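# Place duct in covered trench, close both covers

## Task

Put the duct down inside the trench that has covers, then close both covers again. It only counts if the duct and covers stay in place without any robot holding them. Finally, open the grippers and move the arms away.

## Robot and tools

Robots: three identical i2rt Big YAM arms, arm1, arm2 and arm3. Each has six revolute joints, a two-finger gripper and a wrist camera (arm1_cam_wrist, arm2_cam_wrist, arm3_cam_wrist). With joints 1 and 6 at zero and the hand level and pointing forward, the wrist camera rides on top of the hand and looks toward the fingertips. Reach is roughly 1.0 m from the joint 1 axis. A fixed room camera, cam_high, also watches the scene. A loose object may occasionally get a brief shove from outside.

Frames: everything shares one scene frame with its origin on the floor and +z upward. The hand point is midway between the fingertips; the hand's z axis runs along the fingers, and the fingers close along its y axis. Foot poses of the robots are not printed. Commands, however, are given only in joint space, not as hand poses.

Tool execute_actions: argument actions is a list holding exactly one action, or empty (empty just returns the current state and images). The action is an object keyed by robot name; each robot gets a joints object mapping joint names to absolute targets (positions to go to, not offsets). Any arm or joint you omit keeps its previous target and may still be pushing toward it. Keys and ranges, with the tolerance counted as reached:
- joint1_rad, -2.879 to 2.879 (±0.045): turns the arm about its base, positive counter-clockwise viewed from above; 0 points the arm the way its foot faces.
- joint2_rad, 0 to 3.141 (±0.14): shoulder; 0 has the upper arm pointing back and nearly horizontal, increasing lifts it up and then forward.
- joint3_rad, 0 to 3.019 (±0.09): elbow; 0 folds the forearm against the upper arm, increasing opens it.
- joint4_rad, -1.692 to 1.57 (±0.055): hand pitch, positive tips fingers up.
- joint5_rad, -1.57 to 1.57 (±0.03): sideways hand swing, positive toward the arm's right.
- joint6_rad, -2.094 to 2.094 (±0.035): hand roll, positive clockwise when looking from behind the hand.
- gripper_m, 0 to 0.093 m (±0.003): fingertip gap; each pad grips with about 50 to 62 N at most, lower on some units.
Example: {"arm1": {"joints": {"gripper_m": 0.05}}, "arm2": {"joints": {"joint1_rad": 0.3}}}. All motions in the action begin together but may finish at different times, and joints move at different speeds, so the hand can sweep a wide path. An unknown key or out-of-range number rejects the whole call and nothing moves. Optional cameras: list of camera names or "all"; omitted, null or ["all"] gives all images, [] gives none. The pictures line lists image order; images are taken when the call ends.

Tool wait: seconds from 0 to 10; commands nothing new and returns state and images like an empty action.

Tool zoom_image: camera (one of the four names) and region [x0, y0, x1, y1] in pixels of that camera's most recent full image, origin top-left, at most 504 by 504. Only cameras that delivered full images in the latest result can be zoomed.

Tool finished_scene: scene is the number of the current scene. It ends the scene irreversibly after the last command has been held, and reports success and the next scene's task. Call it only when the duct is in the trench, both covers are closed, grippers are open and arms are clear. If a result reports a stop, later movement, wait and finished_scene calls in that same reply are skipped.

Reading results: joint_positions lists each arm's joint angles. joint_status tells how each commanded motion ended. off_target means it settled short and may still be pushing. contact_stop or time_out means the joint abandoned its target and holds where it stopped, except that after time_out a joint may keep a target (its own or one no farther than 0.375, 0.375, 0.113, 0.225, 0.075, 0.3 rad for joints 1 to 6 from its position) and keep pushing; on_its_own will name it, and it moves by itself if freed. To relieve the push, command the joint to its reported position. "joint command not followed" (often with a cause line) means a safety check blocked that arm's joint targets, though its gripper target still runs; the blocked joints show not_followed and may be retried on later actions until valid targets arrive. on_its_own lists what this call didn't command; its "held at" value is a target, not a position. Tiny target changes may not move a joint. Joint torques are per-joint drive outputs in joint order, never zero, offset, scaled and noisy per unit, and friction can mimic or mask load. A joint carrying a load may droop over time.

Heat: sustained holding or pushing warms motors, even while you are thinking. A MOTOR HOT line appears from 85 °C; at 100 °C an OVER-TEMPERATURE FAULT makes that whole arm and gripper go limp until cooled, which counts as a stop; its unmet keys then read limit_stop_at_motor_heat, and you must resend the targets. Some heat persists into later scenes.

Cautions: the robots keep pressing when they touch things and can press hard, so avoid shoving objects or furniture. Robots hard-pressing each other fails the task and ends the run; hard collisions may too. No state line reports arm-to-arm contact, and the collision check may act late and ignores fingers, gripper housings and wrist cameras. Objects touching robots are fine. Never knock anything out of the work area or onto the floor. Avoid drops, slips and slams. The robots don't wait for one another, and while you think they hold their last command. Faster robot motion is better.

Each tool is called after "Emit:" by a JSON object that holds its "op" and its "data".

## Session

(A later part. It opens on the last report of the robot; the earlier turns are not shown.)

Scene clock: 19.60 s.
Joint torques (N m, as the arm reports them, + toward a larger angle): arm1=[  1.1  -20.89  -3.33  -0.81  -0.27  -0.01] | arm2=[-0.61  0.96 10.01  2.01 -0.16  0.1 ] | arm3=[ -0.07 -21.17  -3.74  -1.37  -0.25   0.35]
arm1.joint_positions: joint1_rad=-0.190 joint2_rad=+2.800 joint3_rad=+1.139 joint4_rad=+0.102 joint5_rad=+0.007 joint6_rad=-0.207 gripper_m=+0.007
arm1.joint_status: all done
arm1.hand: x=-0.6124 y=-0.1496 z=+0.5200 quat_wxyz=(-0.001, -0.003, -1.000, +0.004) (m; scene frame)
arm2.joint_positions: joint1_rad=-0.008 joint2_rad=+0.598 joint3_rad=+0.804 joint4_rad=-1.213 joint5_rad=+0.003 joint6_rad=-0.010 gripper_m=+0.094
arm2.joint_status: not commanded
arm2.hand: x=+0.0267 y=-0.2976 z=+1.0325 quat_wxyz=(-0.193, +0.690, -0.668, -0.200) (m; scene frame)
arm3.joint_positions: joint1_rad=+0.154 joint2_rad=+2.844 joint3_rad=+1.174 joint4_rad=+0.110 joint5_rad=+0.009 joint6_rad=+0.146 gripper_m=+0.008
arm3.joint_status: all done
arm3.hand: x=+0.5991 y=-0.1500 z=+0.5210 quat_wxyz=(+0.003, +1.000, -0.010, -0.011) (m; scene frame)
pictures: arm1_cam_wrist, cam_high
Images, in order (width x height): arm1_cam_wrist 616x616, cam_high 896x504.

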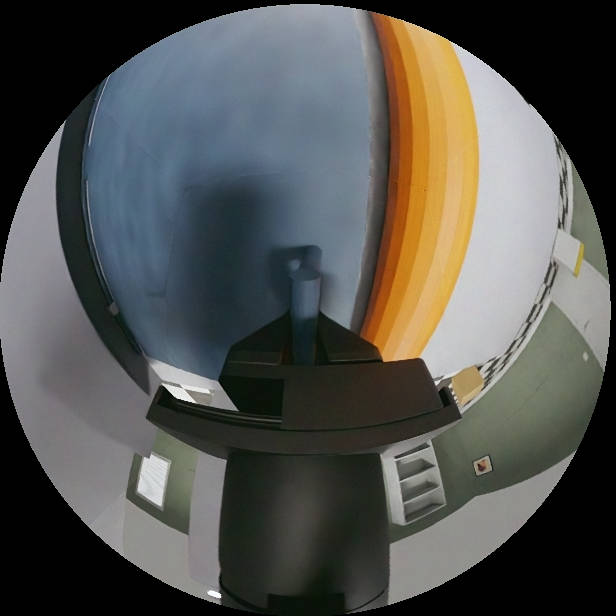

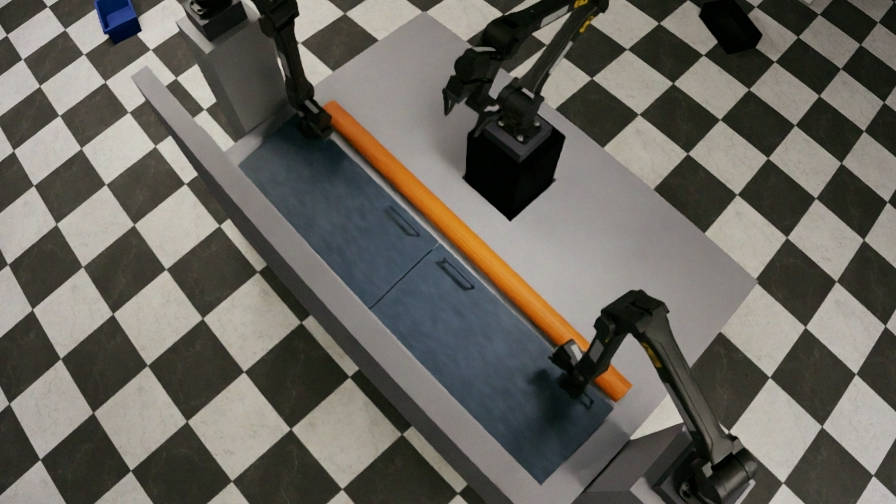

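Emit:
{"op": "execute_actions", "data": {"actions": [{"arm1":{"joints":{"joint1_rad":-0.10,"joint6_rad":-0.1,"joint2_rad":2.55,"joint3_rad":0.95,"joint4_rad":0.04}},"arm3":{"joints":{"joint1_rad":0.07,"joint6_rad":0.07,"joint2_rad":2.58,"joint3_rad":0.97,"joint4_rad":0.04}},"arm2":{"joints":{"joint6_rad":0,"gripper_m":0.0}}}], "cameras": ["arm1_cam_wrist","cam_high"]}}

Scene clock: 20.87 s.
Joint torques (N m, as the arm reports them, + toward a larger angle): arm1=[  1.99 -20.3   -2.03  -0.96  -0.73   0.27] | arm2=[-0.53  0.98  9.97  2.02 -0.16  0.1 ] | arm3=[ -0.6  -20.89  -3.05  -1.18   0.19   0.15]
arm1.joint_positions: joint1_rad=-0.110 joint2_rad=+2.611 joint3_rad=+0.983 joint4_rad=+0.065 joint5_rad=+0.022 joint6_rad=-0.124 gripper_m=+0.007
arm1.joint_status: all done
arm1.hand: x=-0.6138 y=-0.1221 z=+0.5894 quat_wxyz=(+0.002, -0.005, -1.000, +0.011) (m; scene frame)
arm2.joint_positions: joint1_rad=-0.008 joint2_rad=+0.598 joint3_rad=+0.804 joint4_rad=-1.213 joint5_rad=+0.003 joint6_rad=-0.010 gripper_m=+0.000
arm2.joint_status: all done
arm2.hand: x=+0.0267 y=-0.2976 z=+1.0325 quat_wxyz=(-0.193, +0.690, -0.668, -0.200) (m; scene frame)
arm3.joint_positions: joint1_rad=+0.068 joint2_rad=+2.644 joint3_rad=+1.010 joint4_rad=+0.076 joint5_rad=-0.003 joint6_rad=+0.058 gripper_m=+0.008
arm3.joint_status: all done
arm3.hand: x=+0.6007 y=-0.1194 z=+0.5944 quat_wxyz=(+0.008, +1.000, -0.009, -0.011) (m; scene frame)
pictures: arm1_cam_wrist, cam_high
Images, in order (width x height): arm1_cam_wrist 616x616, cam_high 896x504.

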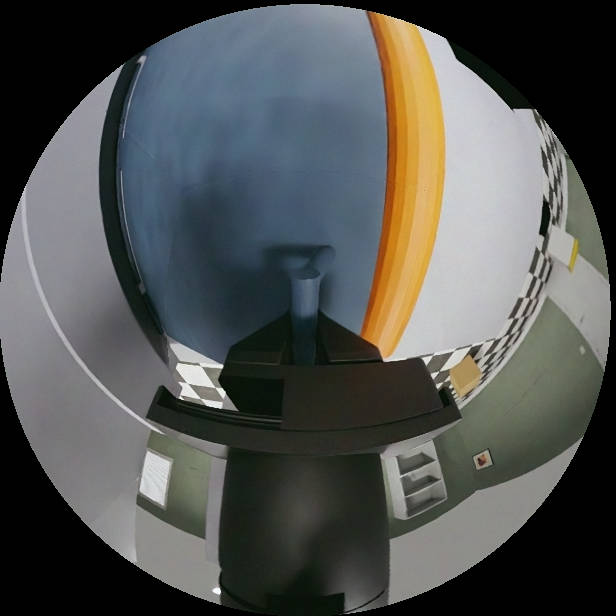

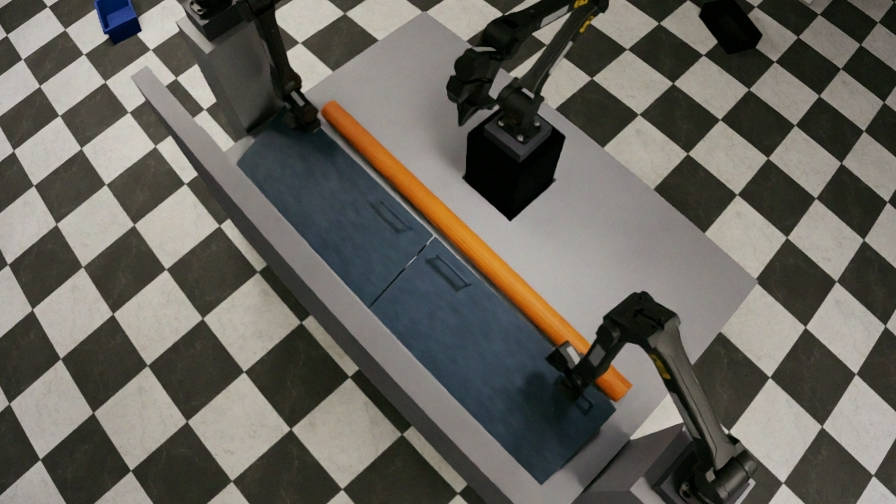

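Emit:
{"op": "execute_actions", "data": {"actions": [{"arm1":{"joints":{"joint1_rad":0.03,"joint6_rad":0.0,"joint5_rad":0.15,"joint2_rad":2.42,"joint3_rad":0.88,"joint4_rad":0.0}},"arm3":{"joints":{"joint1_rad":-0.07,"joint6_rad":0.0,"joint5_rad":-0.15,"joint2_rad":2.45,"joint3_rad":0.9,"joint4_rad":0.0}}}], "cameras": ["arm1_cam_wrist","arm2_cam_wrist","cam_high"]}}

Scene clock: 23.03 s.
Joint torques (N m, as the arm reports them, + toward a larger angle): arm1=[  2.13 -20.48  -0.93  -0.81  -0.23   0.02] | arm2=[-0.69  1.03 10.01  2.   -0.15  0.1 ] | arm3=[ -1.02 -21.26  -2.16  -0.99  -0.38   0.73]
arm1.joint_positions: joint1_rad=+0.019 joint2_rad=+2.488 joint3_rad=+0.901 joint4_rad=+0.022 joint5_rad=+0.159 joint6_rad=+0.002 gripper_m=+0.007
arm1.joint_status: all done
arm1.hand: x=-0.6139 y=-0.0991 z=+0.6341 quat_wxyz=(+0.001, -0.003, -0.997, +0.079) (m; scene frame)
arm2.joint_positions: joint1_rad=-0.008 joint2_rad=+0.598 joint3_rad=+0.804 joint4_rad=-1.213 joint5_rad=+0.003 joint6_rad=-0.010 gripper_m=+0.000
arm2.joint_status: not commanded
arm2.hand: x=+0.0267 y=-0.2976 z=+1.0325 quat_wxyz=(-0.193, +0.690, -0.668, -0.200) (m; scene frame)
arm3.joint_positions: joint1_rad=-0.063 joint2_rad=+2.521 joint3_rad=+0.931 joint4_rad=+0.032 joint5_rad=-0.141 joint6_rad=-0.064 gripper_m=+0.008
arm3.joint_status: joint6_rad time_out (moved -0.122 of -0.058); the others done
arm3.on_its_own: joint6_rad reads -0.064 and still pushes toward +0.000 since a time_out
arm3.hand: x=+0.6008 y=-0.0944 z=+0.6388 quat_wxyz=(+0.076, +0.997, -0.013, -0.017) (m; scene frame)
pictures: arm1_cam_wrist, arm2_cam_wrist, cam_high
Images, in order (width x height): arm1_cam_wrist 616x616, arm2_cam_wrist 616x616, cam_high 896x504.

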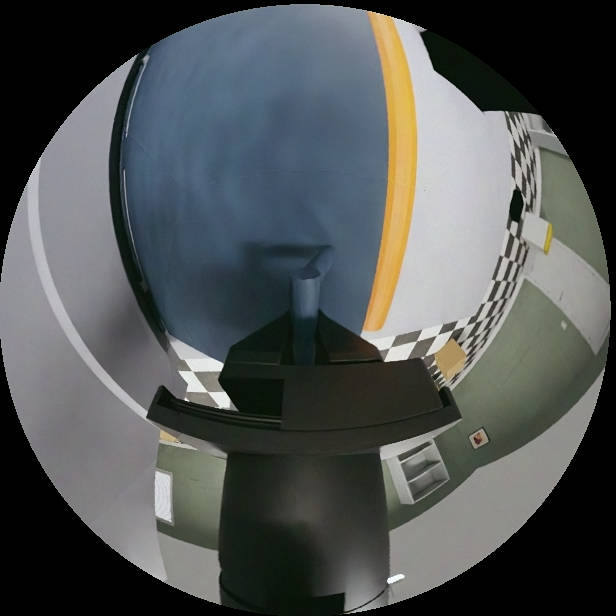

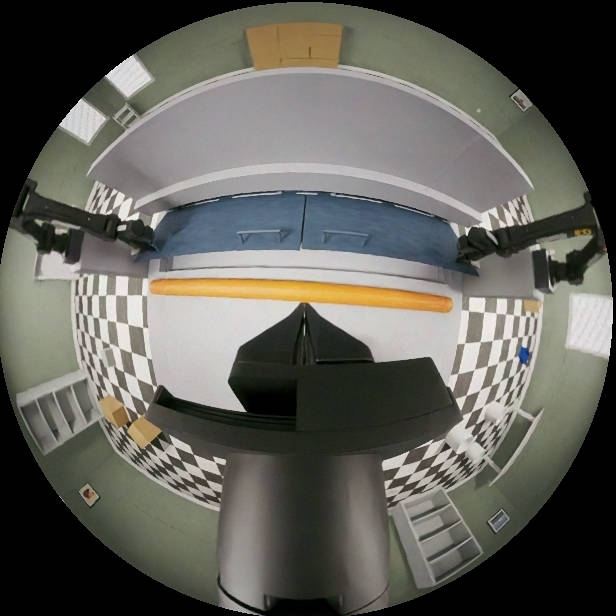

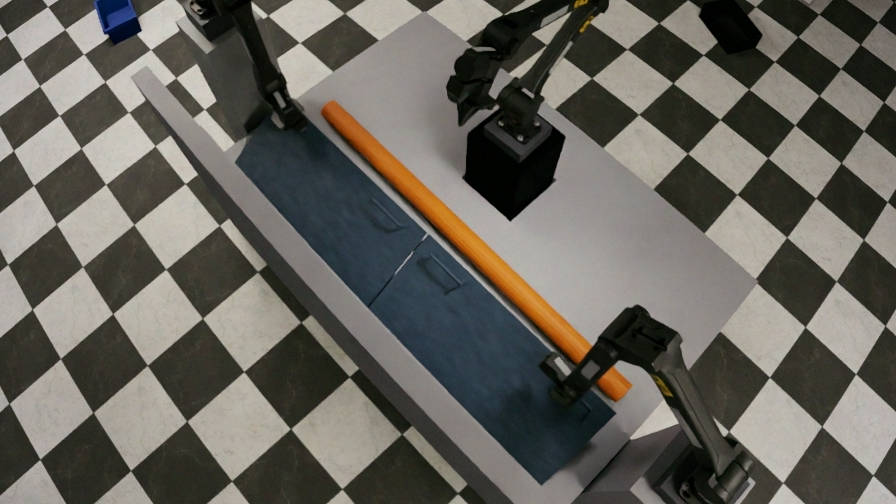

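Emit:
{"op": "execute_actions", "data": {"actions": [{"arm2":{"joints":{"joint2_rad":1.556,"joint3_rad":0.38,"joint4_rad":-0.39}},"arm3":{"joints":{"joint6_rad":-0.06}}}], "cameras": ["cam_high"]}}

Emit:
{"op": "execute_actions", "data": {"actions": [{"arm2":{"joints":{"joint2_rad":2.25,"joint3_rad":0.51,"joint4_rad":0.17}}}], "cameras": ["arm2_cam_wrist","cam_high"]}}

Scene clock: 24.83 s.
Joint torques (N m, as the arm reports them, + toward a larger angle): arm1=[  2.22 -20.98  -1.03  -0.77  -0.24   0.02] | arm2=[-0.59 -4.87  3.91  0.85 -0.16  0.09] | arm3=[ -0.97 -21.27  -2.16  -0.99  -0.37   0.1 ]
arm1.joint_positions: joint1_rad=+0.019 joint2_rad=+2.488 joint3_rad=+0.901 joint4_rad=+0.022 joint5_rad=+0.159 joint6_rad=+0.002 gripper_m=+0.007
arm1.joint_status: not commanded
arm1.hand: x=-0.6139 y=-0.0991 z=+0.6341 quat_wxyz=(+0.001, -0.003, -0.997, +0.079) (m; scene frame)
arm2.joint_positions: joint1_rad=-0.008 joint2_rad=+1.542 joint3_rad=+0.378 joint4_rad=-0.400 joint5_rad=+0.003 joint6_rad=-0.010 gripper_m=+0.000
arm2.joint_status: all done
arm2.hand: x=+0.0242 y=-0.3187 z=+0.6767 quat_wxyz=(+0.000, +0.720, -0.694, -0.004) (m; scene frame)
arm3.joint_positions: joint1_rad=-0.063 joint2_rad=+2.521 joint3_rad=+0.931 joint4_rad=+0.032 joint5_rad=-0.142 joint6_rad=-0.070 gripper_m=+0.008
arm3.joint_status: all done
arm3.hand: x=+0.6008 y=-0.0945 z=+0.6388 quat_wxyz=(+0.076, +0.997, -0.010, -0.017) (m; scene frame)
pictures: cam_high
Images, in order (width x height): cam_high 896x504.

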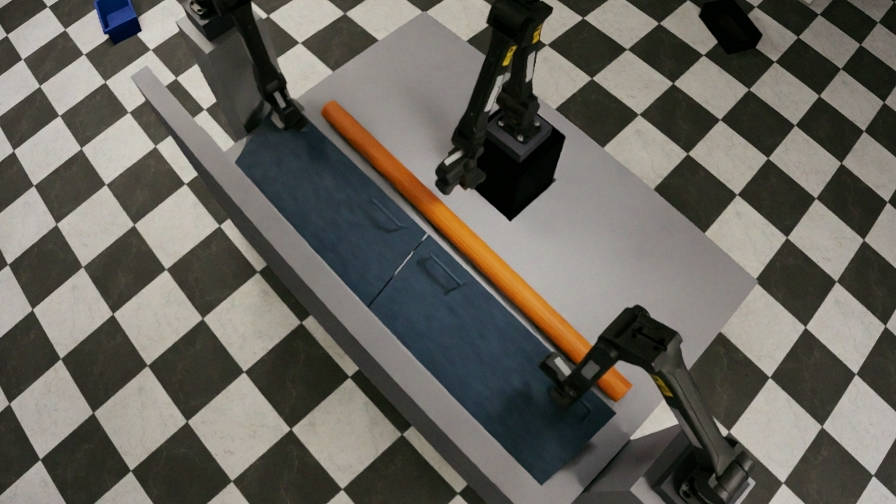

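Scene clock: 26.20 s.
Joint torques (N m, as the arm reports them, + toward a larger angle): arm1=[  2.17 -20.59  -1.03  -0.82  -0.24   0.03] | arm2=[-0.57 -8.79 -1.4   0.91 -0.15  0.1 ] | arm3=[ -0.99 -21.3   -2.15  -1.    -0.38   0.1 ]
arm1.joint_positions: joint1_rad=+0.019 joint2_rad=+2.488 joint3_rad=+0.901 joint4_rad=+0.022 joint5_rad=+0.159 joint6_rad=+0.002 gripper_m=+0.007
arm1.joint_status: not commanded
arm1.hand: x=-0.6139 y=-0.0991 z=+0.6341 quat_wxyz=(+0.001, -0.003, -0.997, +0.079) (m; scene frame)
arm2.joint_positions: joint1_rad=-0.008 joint2_rad=+2.234 joint3_rad=+0.510 joint4_rad=+0.159 joint5_rad=+0.003 joint6_rad=-0.010 gripper_m=+0.000
arm2.joint_status: all done
arm2.hand: x=+0.0224 y=-0.2989 z=+0.5262 quat_wxyz=(+0.000, +0.720, -0.694, -0.004) (m; scene frame)
arm3.joint_positions: joint1_rad=-0.063 joint2_rad=+2.521 joint3_rad=+0.931 joint4_rad=+0.032 joint5_rad=-0.142 joint6_rad=-0.070 gripper_m=+0.008
arm3.joint_status: not commanded
arm3.hand: x=+0.6008 y=-0.0945 z=+0.6388 quat_wxyz=(+0.076, +0.997, -0.010, -0.017) (m; scene frame)
pictures: arm2_cam_wrist, cam_high
Images, in order (width x height): arm2_cam_wrist 616x616, cam_high 896x504.

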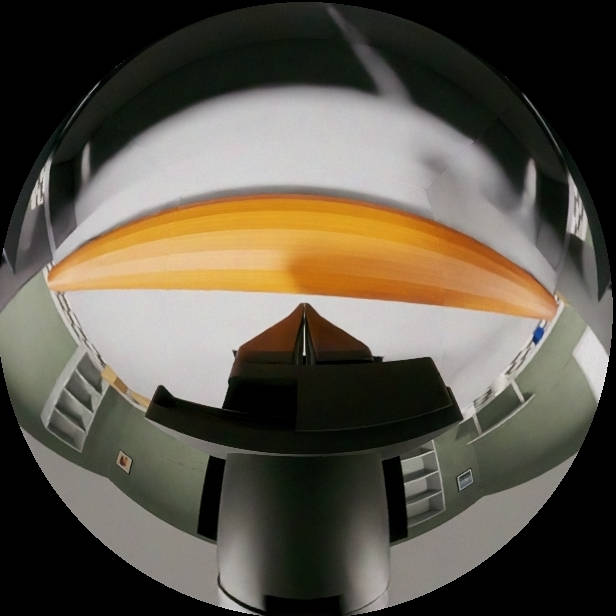

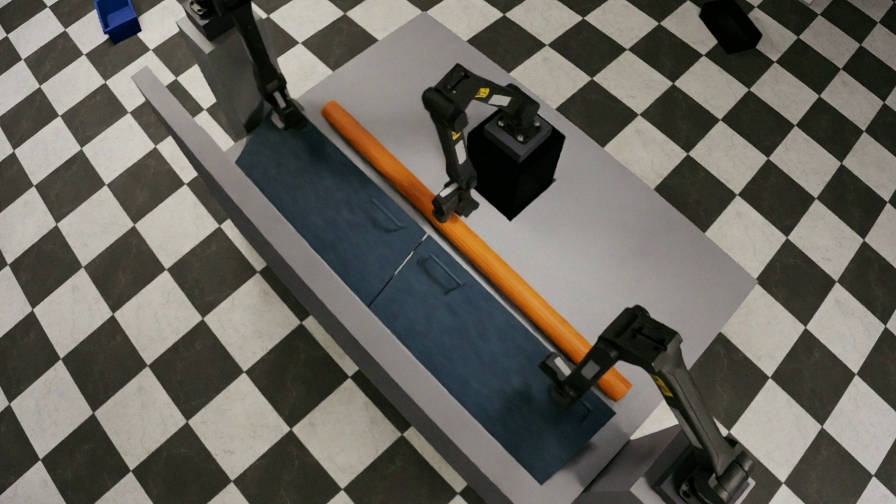

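Emit:
{"op": "execute_actions", "data": {"actions": [{"arm2":{"joints":{"joint2_rad":2.37,"joint3_rad":0.516,"joint4_rad":0.27}}}], "cameras": ["arm2_cam_wrist","cam_high"]}}

Scene clock: 27.27 s.
Joint torques (N m, as the arm reports them, + toward a larger angle): arm1=[  2.16 -20.63  -0.95  -0.85  -0.24   0.02] | arm2=[-0.48 -9.03 -2.29  0.82 -0.15  0.09] | arm3=[ -0.96 -21.25  -2.16  -1.    -0.37   0.1 ]
arm1.joint_positions: joint1_rad=+0.019 joint2_rad=+2.488 joint3_rad=+0.901 joint4_rad=+0.022 joint5_rad=+0.159 joint6_rad=+0.002 gripper_m=+0.007
arm1.joint_status: not commanded
arm1.hand: x=-0.6139 y=-0.0991 z=+0.6341 quat_wxyz=(+0.001, -0.003, -0.997, +0.079) (m; scene frame)
arm2.joint_positions: joint1_rad=-0.008 joint2_rad=+2.358 joint3_rad=+0.514 joint4_rad=+0.260 joint5_rad=+0.003 joint6_rad=-0.010 gripper_m=+0.000
arm2.joint_status: all done
arm2.hand: x=+0.0227 y=-0.3186 z=+0.4986 quat_wxyz=(+0.007, +0.720, -0.694, +0.003) (m; scene frame)
arm3.joint_positions: joint1_rad=-0.063 joint2_rad=+2.521 joint3_rad=+0.931 joint4_rad=+0.032 joint5_rad=-0.142 joint6_rad=-0.070 gripper_m=+0.008
arm3.joint_status: not commanded
arm3.hand: x=+0.6008 y=-0.0945 z=+0.6388 quat_wxyz=(+0.076, +0.997, -0.010, -0.017) (m; scene frame)
pictures: arm2_cam_wrist, cam_high
Images, in order (width x height): arm2_cam_wrist 616x616, cam_high 896x504.

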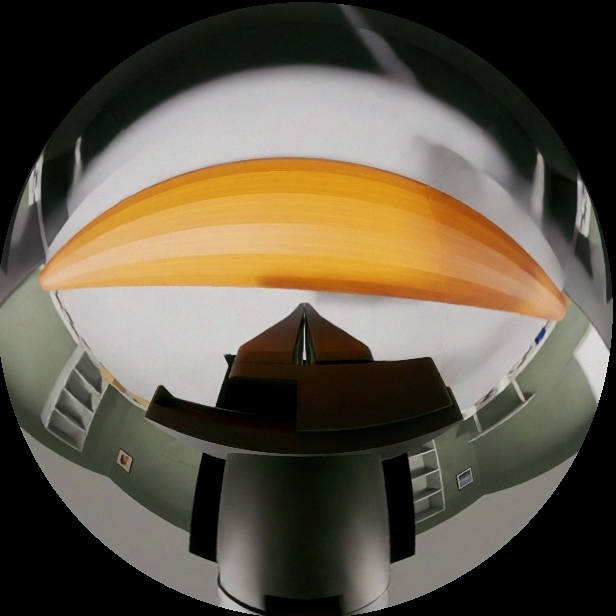

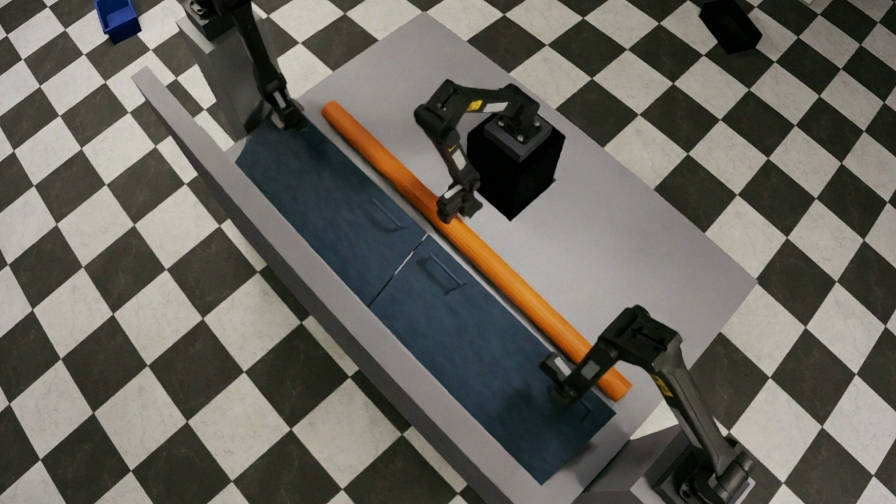

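Emit:
{"op": "execute_actions", "data": {"actions": [{"arm2":{"joints":{"joint2_rad":2.559,"joint3_rad":0.504,"joint4_rad":0.655}}}], "cameras": ["arm2_cam_wrist"]}}

Scene clock: 28.63 s.
Joint torques (N m, as the arm reports them, + toward a larger angle): arm1=[  2.15 -20.81  -1.04  -0.77  -0.22   0.02] | arm2=[-0.57 -9.04 -3.88  1.62 -0.14  0.08] | arm3=[ -0.89 -21.21  -2.16  -1.    -0.38   0.1 ]
arm1.joint_positions: joint1_rad=+0.019 joint2_rad=+2.488 joint3_rad=+0.901 joint4_rad=+0.022 joint5_rad=+0.159 joint6_rad=+0.002 gripper_m=+0.007
arm1.joint_status: not commanded
arm1.hand: x=-0.6139 y=-0.0991 z=+0.6341 quat_wxyz=(+0.001, -0.003, -0.997, +0.079) (m; scene frame)
arm2.joint_positions: joint1_rad=-0.008 joint2_rad=+2.547 joint3_rad=+0.504 joint4_rad=+0.633 joint5_rad=+0.003 joint6_rad=-0.008 gripper_m=+0.000
arm2.joint_status: all done
arm2.hand: x=+0.0222 y=-0.3110 z=+0.4658 quat_wxyz=(-0.054, +0.717, -0.693, -0.059) (m; scene frame)
arm3.joint_positions: joint1_rad=-0.063 joint2_rad=+2.521 joint3_rad=+0.931 joint4_rad=+0.032 joint5_rad=-0.142 joint6_rad=-0.070 gripper_m=+0.008
arm3.joint_status: not commanded
arm3.hand: x=+0.6008 y=-0.0945 z=+0.6388 quat_wxyz=(+0.076, +0.997, -0.010, -0.017) (m; scene frame)
pictures: arm2_cam_wrist
Images, in order (width x height): arm2_cam_wrist 616x616.

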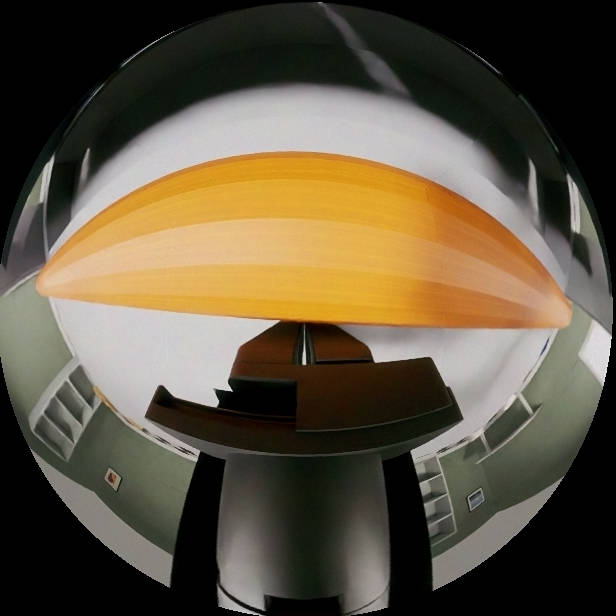

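Emit:
{"op": "execute_actions", "data": {"actions": [{"arm2":{"joints":{"joint2_rad":2.46,"joint3_rad":0.669,"joint4_rad":0.39}}}], "cameras": ["arm2_cam_wrist","cam_high"]}}

Scene clock: 29.87 s.
Joint torques (N m, as the arm reports them, + toward a larger angle): arm1=[  2.1  -20.7   -1.01  -0.84  -0.24   0.02] | arm2=[ -0.52 -11.86  -1.39   0.69  -0.11   0.02] | arm3=[ -0.97 -21.24  -2.15  -1.    -0.37   0.1 ]
arm1.joint_positions: joint1_rad=+0.019 joint2_rad=+2.488 joint3_rad=+0.901 joint4_rad=+0.022 joint5_rad=+0.159 joint6_rad=+0.002 gripper_m=+0.007
arm1.joint_status: not commanded
arm1.hand: x=-0.6139 y=-0.0991 z=+0.6341 quat_wxyz=(+0.001, -0.003, -0.997, +0.079) (m; scene frame)
arm2.joint_positions: joint1_rad=-0.008 joint2_rad=+2.459 joint3_rad=+0.665 joint4_rad=+0.393 joint5_rad=+0.002 joint6_rad=-0.003 gripper_m=+0.000
arm2.joint_status: all done
arm2.hand: x=+0.0200 y=-0.2346 z=+0.4643 quat_wxyz=(-0.057, +0.714, -0.695, -0.063) (m; scene frame)
arm3.joint_positions: joint1_rad=-0.063 joint2_rad=+2.521 joint3_rad=+0.931 joint4_rad=+0.032 joint5_rad=-0.142 joint6_rad=-0.070 gripper_m=+0.008
arm3.joint_status: not commanded
arm3.hand: x=+0.6008 y=-0.0945 z=+0.6388 quat_wxyz=(+0.076, +0.997, -0.010, -0.017) (m; scene frame)
pictures: arm2_cam_wrist, cam_high
Images, in order (width x height): arm2_cam_wrist 616x616, cam_high 896x504.

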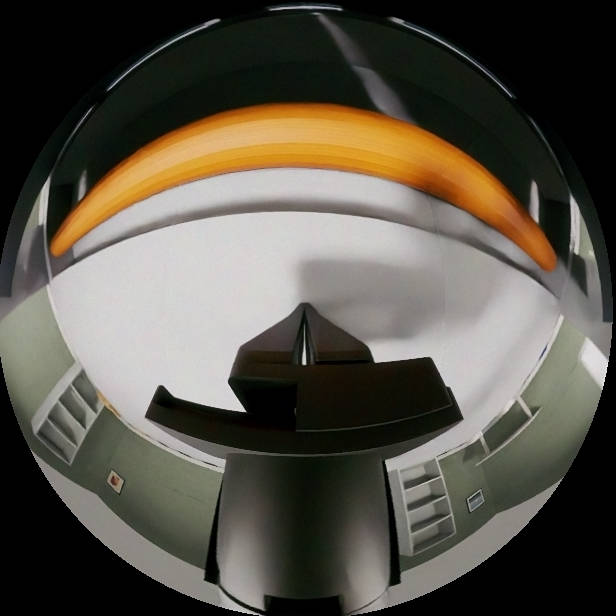

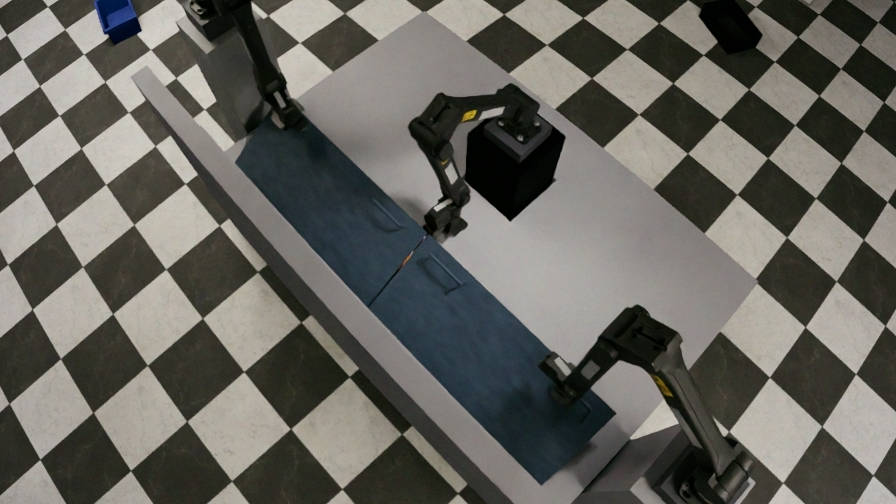

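It rolled in. Retract arm2 and lower the covers.

Emit:
{"op": "execute_actions", "data": {"actions": [{"arm2":{"joints":{"joint2_rad":1.5,"joint3_rad":0.4,"joint4_rad":-0.3}},"arm1":{"joints":{"joint1_rad":-0.12,"joint5_rad":0.0,"joint6_rad":-0.12,"joint2_rad":2.62,"joint3_rad":0.99,"joint4_rad":0.06}},"arm3":{"joints":{"joint1_rad":0.07,"joint5_rad":0.0,"joint6_rad":0.06,"joint2_rad":2.65,"joint3_rad":1.01,"joint4_rad":0.07}}}], "cameras": ["arm2_cam_wrist"]}}

Emit:
{"op": "execute_actions", "data": {"actions": [{"arm2":{"joints":{"joint2_rad":0.6,"joint3_rad":0.8,"joint4_rad":-1.2}},"arm1":{"joints":{"joint1_rad":-0.2,"joint6_rad":-0.2,"joint2_rad":2.83,"joint3_rad":1.17,"joint4_rad":0.09}},"arm3":{"joints":{"joint1_rad":0.16,"joint6_rad":0.15,"joint2_rad":2.87,"joint3_rad":1.2,"joint4_rad":0.1}}}], "cameras": []}}

Emit:
{"op": "execute_actions", "data": {"actions": [{"arm1":{"joints":{"joint1_rad":-0.22,"joint2_rad":2.935,"joint3_rad":1.27,"joint4_rad":0.1}},"arm3":{"joints":{"joint1_rad":0.184,"joint2_rad":2.98,"joint3_rad":1.3,"joint4_rad":0.12}}}], "cameras": ["arm2_cam_wrist"]}}

Scene clock: 31.60 s.
Joint torques (N m, as the arm reports them, + toward a larger angle): arm1=[  3.51 -20.55  -3.01  -0.69  -0.58   0.36] | arm2=[-0.6  -6.6   4.63  0.4  -0.12  0.02] | arm3=[ -1.83 -19.16  -2.77  -0.21   0.49  -0.13]
arm1.joint_positions: joint1_rad=-0.145 joint2_rad=+2.680 joint3_rad=+1.036 joint4_rad=+0.079 joint5_rad=+0.016 joint6_rad=-0.155 gripper_m=+0.007
arm1.joint_status: all done
arm1.hand: x=-0.6144 y=-0.1341 z=+0.5644 quat_wxyz=(+0.003, -0.007, -1.000, +0.008) (m; scene frame)
arm2.joint_positions: joint1_rad=-0.008 joint2_rad=+1.503 joint3_rad=+0.399 joint4_rad=-0.290 joint5_rad=+0.002 joint6_rad=-0.003 gripper_m=+0.000
arm2.joint_status: all done
arm2.hand: x=+0.0229 y=-0.2710 z=+0.6922 quat_wxyz=(-0.059, +0.714, -0.695, -0.065) (m; scene frame)
arm3.joint_positions: joint1_rad=+0.088 joint2_rad=+2.692 joint3_rad=+1.044 joint4_rad=+0.085 joint5_rad=-0.010 joint6_rad=+0.071 gripper_m=+0.008
arm3.joint_status: all done
arm3.hand: x=+0.6018 y=-0.1278 z=+0.5771 quat_wxyz=(+0.011, +1.000, -0.006, -0.009) (m; scene frame)
pictures: arm2_cam_wrist
Images, in order (width x height): arm2_cam_wrist 616x616.

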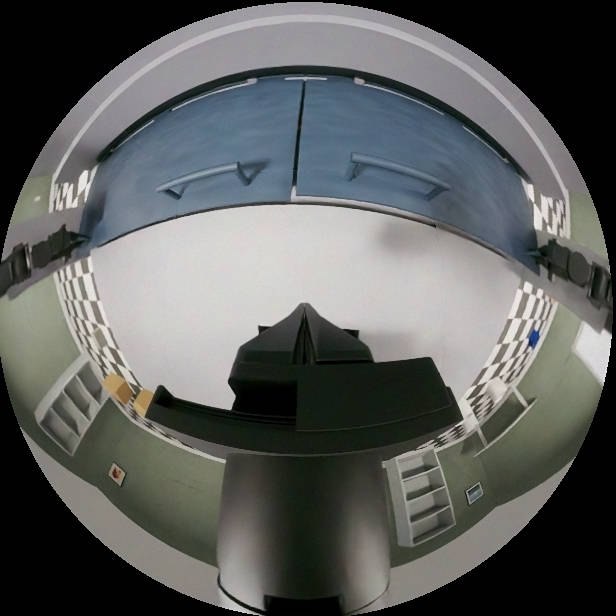

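Scene clock: 33.10 s.
Joint torques (N m, as the arm reports them, + toward a larger angle): arm1=[  2.48 -20.39  -3.18  -0.75   0.     0.26] | arm2=[-0.63  0.49 10.99  1.04 -0.12  0.03] | arm3=[ -0.83 -19.13  -2.92   0.1    0.01   0.01]
arm1.joint_positions: joint1_rad=-0.214 joint2_rad=+2.885 joint3_rad=+1.216 joint4_rad=+0.111 joint5_rad=-0.002 joint6_rad=-0.225 gripper_m=+0.007
arm1.joint_status: all done
arm1.hand: x=-0.6136 y=-0.1570 z=+0.4878 quat_wxyz=(-0.002, -0.006, -1.000, +0.000) (m; scene frame)
arm2.joint_positions: joint1_rad=-0.008 joint2_rad=+0.602 joint3_rad=+0.793 joint4_rad=-1.190 joint5_rad=+0.002 joint6_rad=-0.003 gripper_m=+0.000
arm2.joint_status: all done
arm2.hand: x=+0.0263 y=-0.2935 z=+1.0291 quat_wxyz=(-0.195, +0.687, -0.670, -0.204) (m; scene frame)
arm3.joint_positions: joint1_rad=+0.165 joint2_rad=+2.908 joint3_rad=+1.234 joint4_rad=+0.109 joint5_rad=+0.002 joint6_rad=+0.150 gripper_m=+0.008
arm3.joint_status: all done
arm3.hand: x=+0.6007 y=-0.1552 z=+0.4966 quat_wxyz=(+0.005, +1.000, -0.007, -0.008) (m; scene frame)
pictures: none
No camera images: the call's "cameras" was empty. Leave "cameras" out to get every camera's image.

Scene clock: 33.83 s.
Joint torques (N m, as the arm reports them, + toward a larger angle): arm1=[  1.17 -15.69  -0.06  -0.42   0.04   0.33] | arm2=[-0.61  0.44 11.01  1.05 -0.11  0.02] | arm3=[  0.   -16.11  -0.72   0.7   -0.05  -0.12]
arm1.joint_positions: joint1_rad=-0.223 joint2_rad=+2.936 joint3_rad=+1.267 joint4_rad=+0.110 joint5_rad=-0.002 joint6_rad=-0.232 gripper_m=+0.007
arm1.joint_status: all done
arm1.hand: x=-0.6132 y=-0.1603 z=+0.4683 quat_wxyz=(-0.002, -0.007, -1.000, +0.000) (m; scene frame)
arm2.joint_positions: joint1_rad=-0.008 joint2_rad=+0.602 joint3_rad=+0.793 joint4_rad=-1.190 joint5_rad=+0.002 joint6_rad=-0.003 gripper_m=+0.000
arm2.joint_status: not commanded
arm2.hand: x=+0.0263 y=-0.2935 z=+1.0291 quat_wxyz=(-0.195, +0.687, -0.670, -0.204) (m; scene frame)
arm3.joint_positions: joint1_rad=+0.178 joint2_rad=+2.981 joint3_rad=+1.305 joint4_rad=+0.117 joint5_rad=+0.004 joint6_rad=+0.161 gripper_m=+0.008
arm3.joint_status: all done
arm3.hand: x=+0.6003 y=-0.1601 z=+0.4685 quat_wxyz=(+0.005, +1.000, -0.005, -0.011) (m; scene frame)
pictures: arm2_cam_wrist
Images, in order (width x height): arm2_cam_wrist 616x616.

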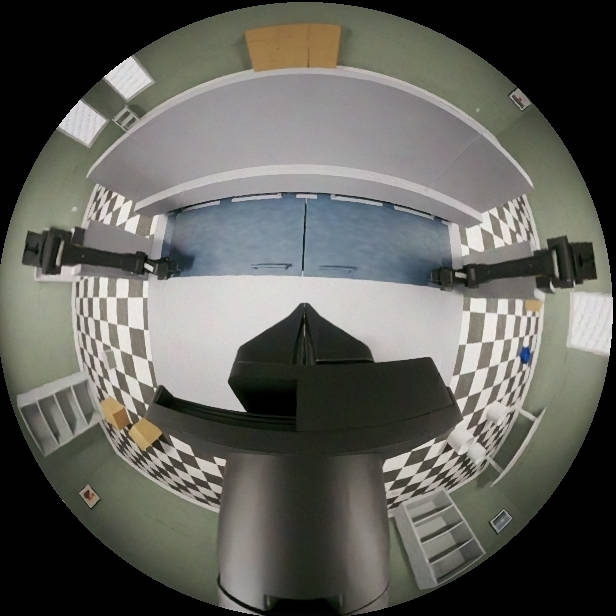

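Emit:
{"op": "execute_actions", "data": {"actions": [{"arm1":{"joints":{"gripper_m":0.04}},"arm3":{"joints":{"gripper_m":0.04}}}], "cameras": []}}

Emit:
{"op": "execute_actions", "data": {"actions": [{"arm1":{"joints":{"joint2_rad":2.58,"joint3_rad":0.963,"joint4_rad":0.047}},"arm3":{"joints":{"joint2_rad":2.58,"joint3_rad":0.963,"joint4_rad":0.047}}}], "cameras": []}}

Emit:
{"op": "execute_actions", "data": {"actions": [{"arm1":{"joints":{"joint2_rad":1.72,"joint3_rad":0.67,"joint4_rad":-0.52}},"arm3":{"joints":{"joint2_rad":1.72,"joint3_rad":0.67,"joint4_rad":-0.52}}}], "cameras": ["cam_high"]}}

Emit:
{"op": "finished_scene", "data": {"scene": 1}}

Scene clock: 34.80 s.
Joint torques (N m, as the arm reports them, + toward a larger angle): arm1=[  1.28 -15.57  -0.04  -0.4    0.04   0.14] | arm2=[-0.64  0.37 11.    1.08 -0.12  0.03] | arm3=[ -0.02 -16.05  -0.7    0.71   0.    -0.1 ]
arm1.joint_positions: joint1_rad=-0.223 joint2_rad=+2.936 joint3_rad=+1.267 joint4_rad=+0.110 joint5_rad=-0.002 joint6_rad=-0.212 gripper_m=+0.040
arm1.joint_status: all done
arm1.hand: x=-0.6132 y=-0.1603 z=+0.4683 quat_wxyz=(-0.002, -0.017, -1.000, +0.000) (m; scene frame)
arm2.joint_positions: joint1_rad=-0.008 joint2_rad=+0.602 joint3_rad=+0.793 joint4_rad=-1.190 joint5_rad=+0.002 joint6_rad=-0.003 gripper_m=+0.000
arm2.joint_status: not commanded
arm2.hand: x=+0.0263 y=-0.2935 z=+1.0291 quat_wxyz=(-0.195, +0.687, -0.670, -0.204) (m; scene frame)
arm3.joint_positions: joint1_rad=+0.178 joint2_rad=+2.981 joint3_rad=+1.304 joint4_rad=+0.117 joint5_rad=+0.003 joint6_rad=+0.160 gripper_m=+0.040
arm3.joint_status: all done
arm3.hand: x=+0.6006 y=-0.1603 z=+0.4685 quat_wxyz=(+0.006, +1.000, -0.005, -0.010) (m; scene frame)
pictures: none
No camera images: the call's "cameras" was empty. Leave "cameras" out to get every camera's image.

Scene clock: 36.07 s.
Joint torques (N m, as the arm reports them, + toward a larger angle): arm1=[  1.3  -14.52   0.06  -0.18   0.03   0.14] | arm2=[-0.63  0.48 10.97  1.04 -0.11  0.03] | arm3=[ -0.06 -14.44  -0.05   0.05   0.    -0.1 ]
arm1.joint_positions: joint1_rad=-0.223 joint2_rad=+2.572 joint3_rad=+0.967 joint4_rad=+0.053 joint5_rad=-0.002 joint6_rad=-0.211 gripper_m=+0.040
arm1.joint_status: all done
arm1.hand: x=-0.6152 y=-0.1596 z=+0.6030 quat_wxyz=(-0.005, -0.018, -1.000, +0.001) (m; scene frame)
arm2.joint_positions: joint1_rad=-0.008 joint2_rad=+0.602 joint3_rad=+0.793 joint4_rad=-1.190 joint5_rad=+0.002 joint6_rad=-0.003 gripper_m=+0.000
arm2.joint_status: not commanded
arm2.hand: x=+0.0263 y=-0.2935 z=+1.0291 quat_wxyz=(-0.195, +0.687, -0.670, -0.204) (m; scene frame)
arm3.joint_positions: joint1_rad=+0.178 joint2_rad=+2.567 joint3_rad=+0.966 joint4_rad=+0.057 joint5_rad=+0.003 joint6_rad=+0.160 gripper_m=+0.040
arm3.joint_status: all done
arm3.hand: x=+0.5990 y=-0.1589 z=+0.6219 quat_wxyz=(+0.007, +1.000, -0.005, -0.018) (m; scene frame)
pictures: none
No camera images: the call's "cameras" was empty. Leave "cameras" out to get every camera's image.

Scene clock: 37.53 s.
Joint torques (N m, as the arm reports them, + toward a larger angle): arm1=[  1.36 -10.66   4.35  -0.46   0.05   0.13] | arm2=[-0.66  0.44 11.01  1.05 -0.12  0.02] | arm3=[ -0.09 -11.48   4.26  -0.2    0.    -0.1 ]
arm1.joint_positions: joint1_rad=-0.223 joint2_rad=+1.720 joint3_rad=+0.667 joint4_rad=-0.509 joint5_rad=-0.002 joint6_rad=-0.211 gripper_m=+0.040
arm1.joint_status: all done
arm1.hand: x=-0.6445 y=-0.1519 z=+0.8703 quat_wxyz=(+0.000, -0.018, -1.000, -0.001) (m; scene frame)
arm2.joint_positions: joint1_rad=-0.008 joint2_rad=+0.602 joint3_rad=+0.793 joint4_rad=-1.190 joint5_rad=+0.002 joint6_rad=-0.003 gripper_m=+0.000
arm2.joint_status: not commanded
arm2.hand: x=+0.0263 y=-0.2935 z=+1.0291 quat_wxyz=(-0.195, +0.687, -0.670, -0.204) (m; scene frame)
arm3.joint_positions: joint1_rad=+0.178 joint2_rad=+1.725 joint3_rad=+0.668 joint4_rad=-0.505 joint5_rad=+0.003 joint6_rad=+0.159 gripper_m=+0.040
arm3.joint_status: all done
arm3.hand: x=+0.6356 y=-0.1505 z=+0.8857 quat_wxyz=(+0.006, +1.000, -0.005, -0.010) (m; scene frame)
pictures: cam_high
Images, in order (width x height): cam_high 896x504.

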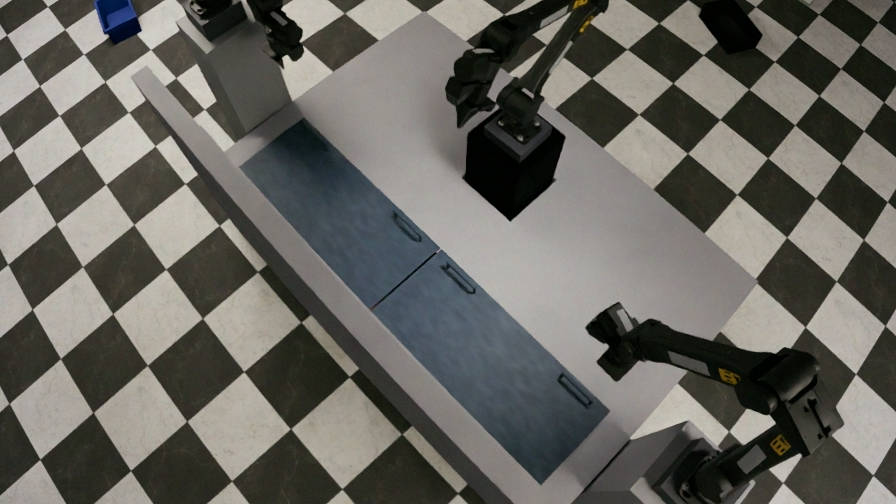

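The scene is finished: the task was done.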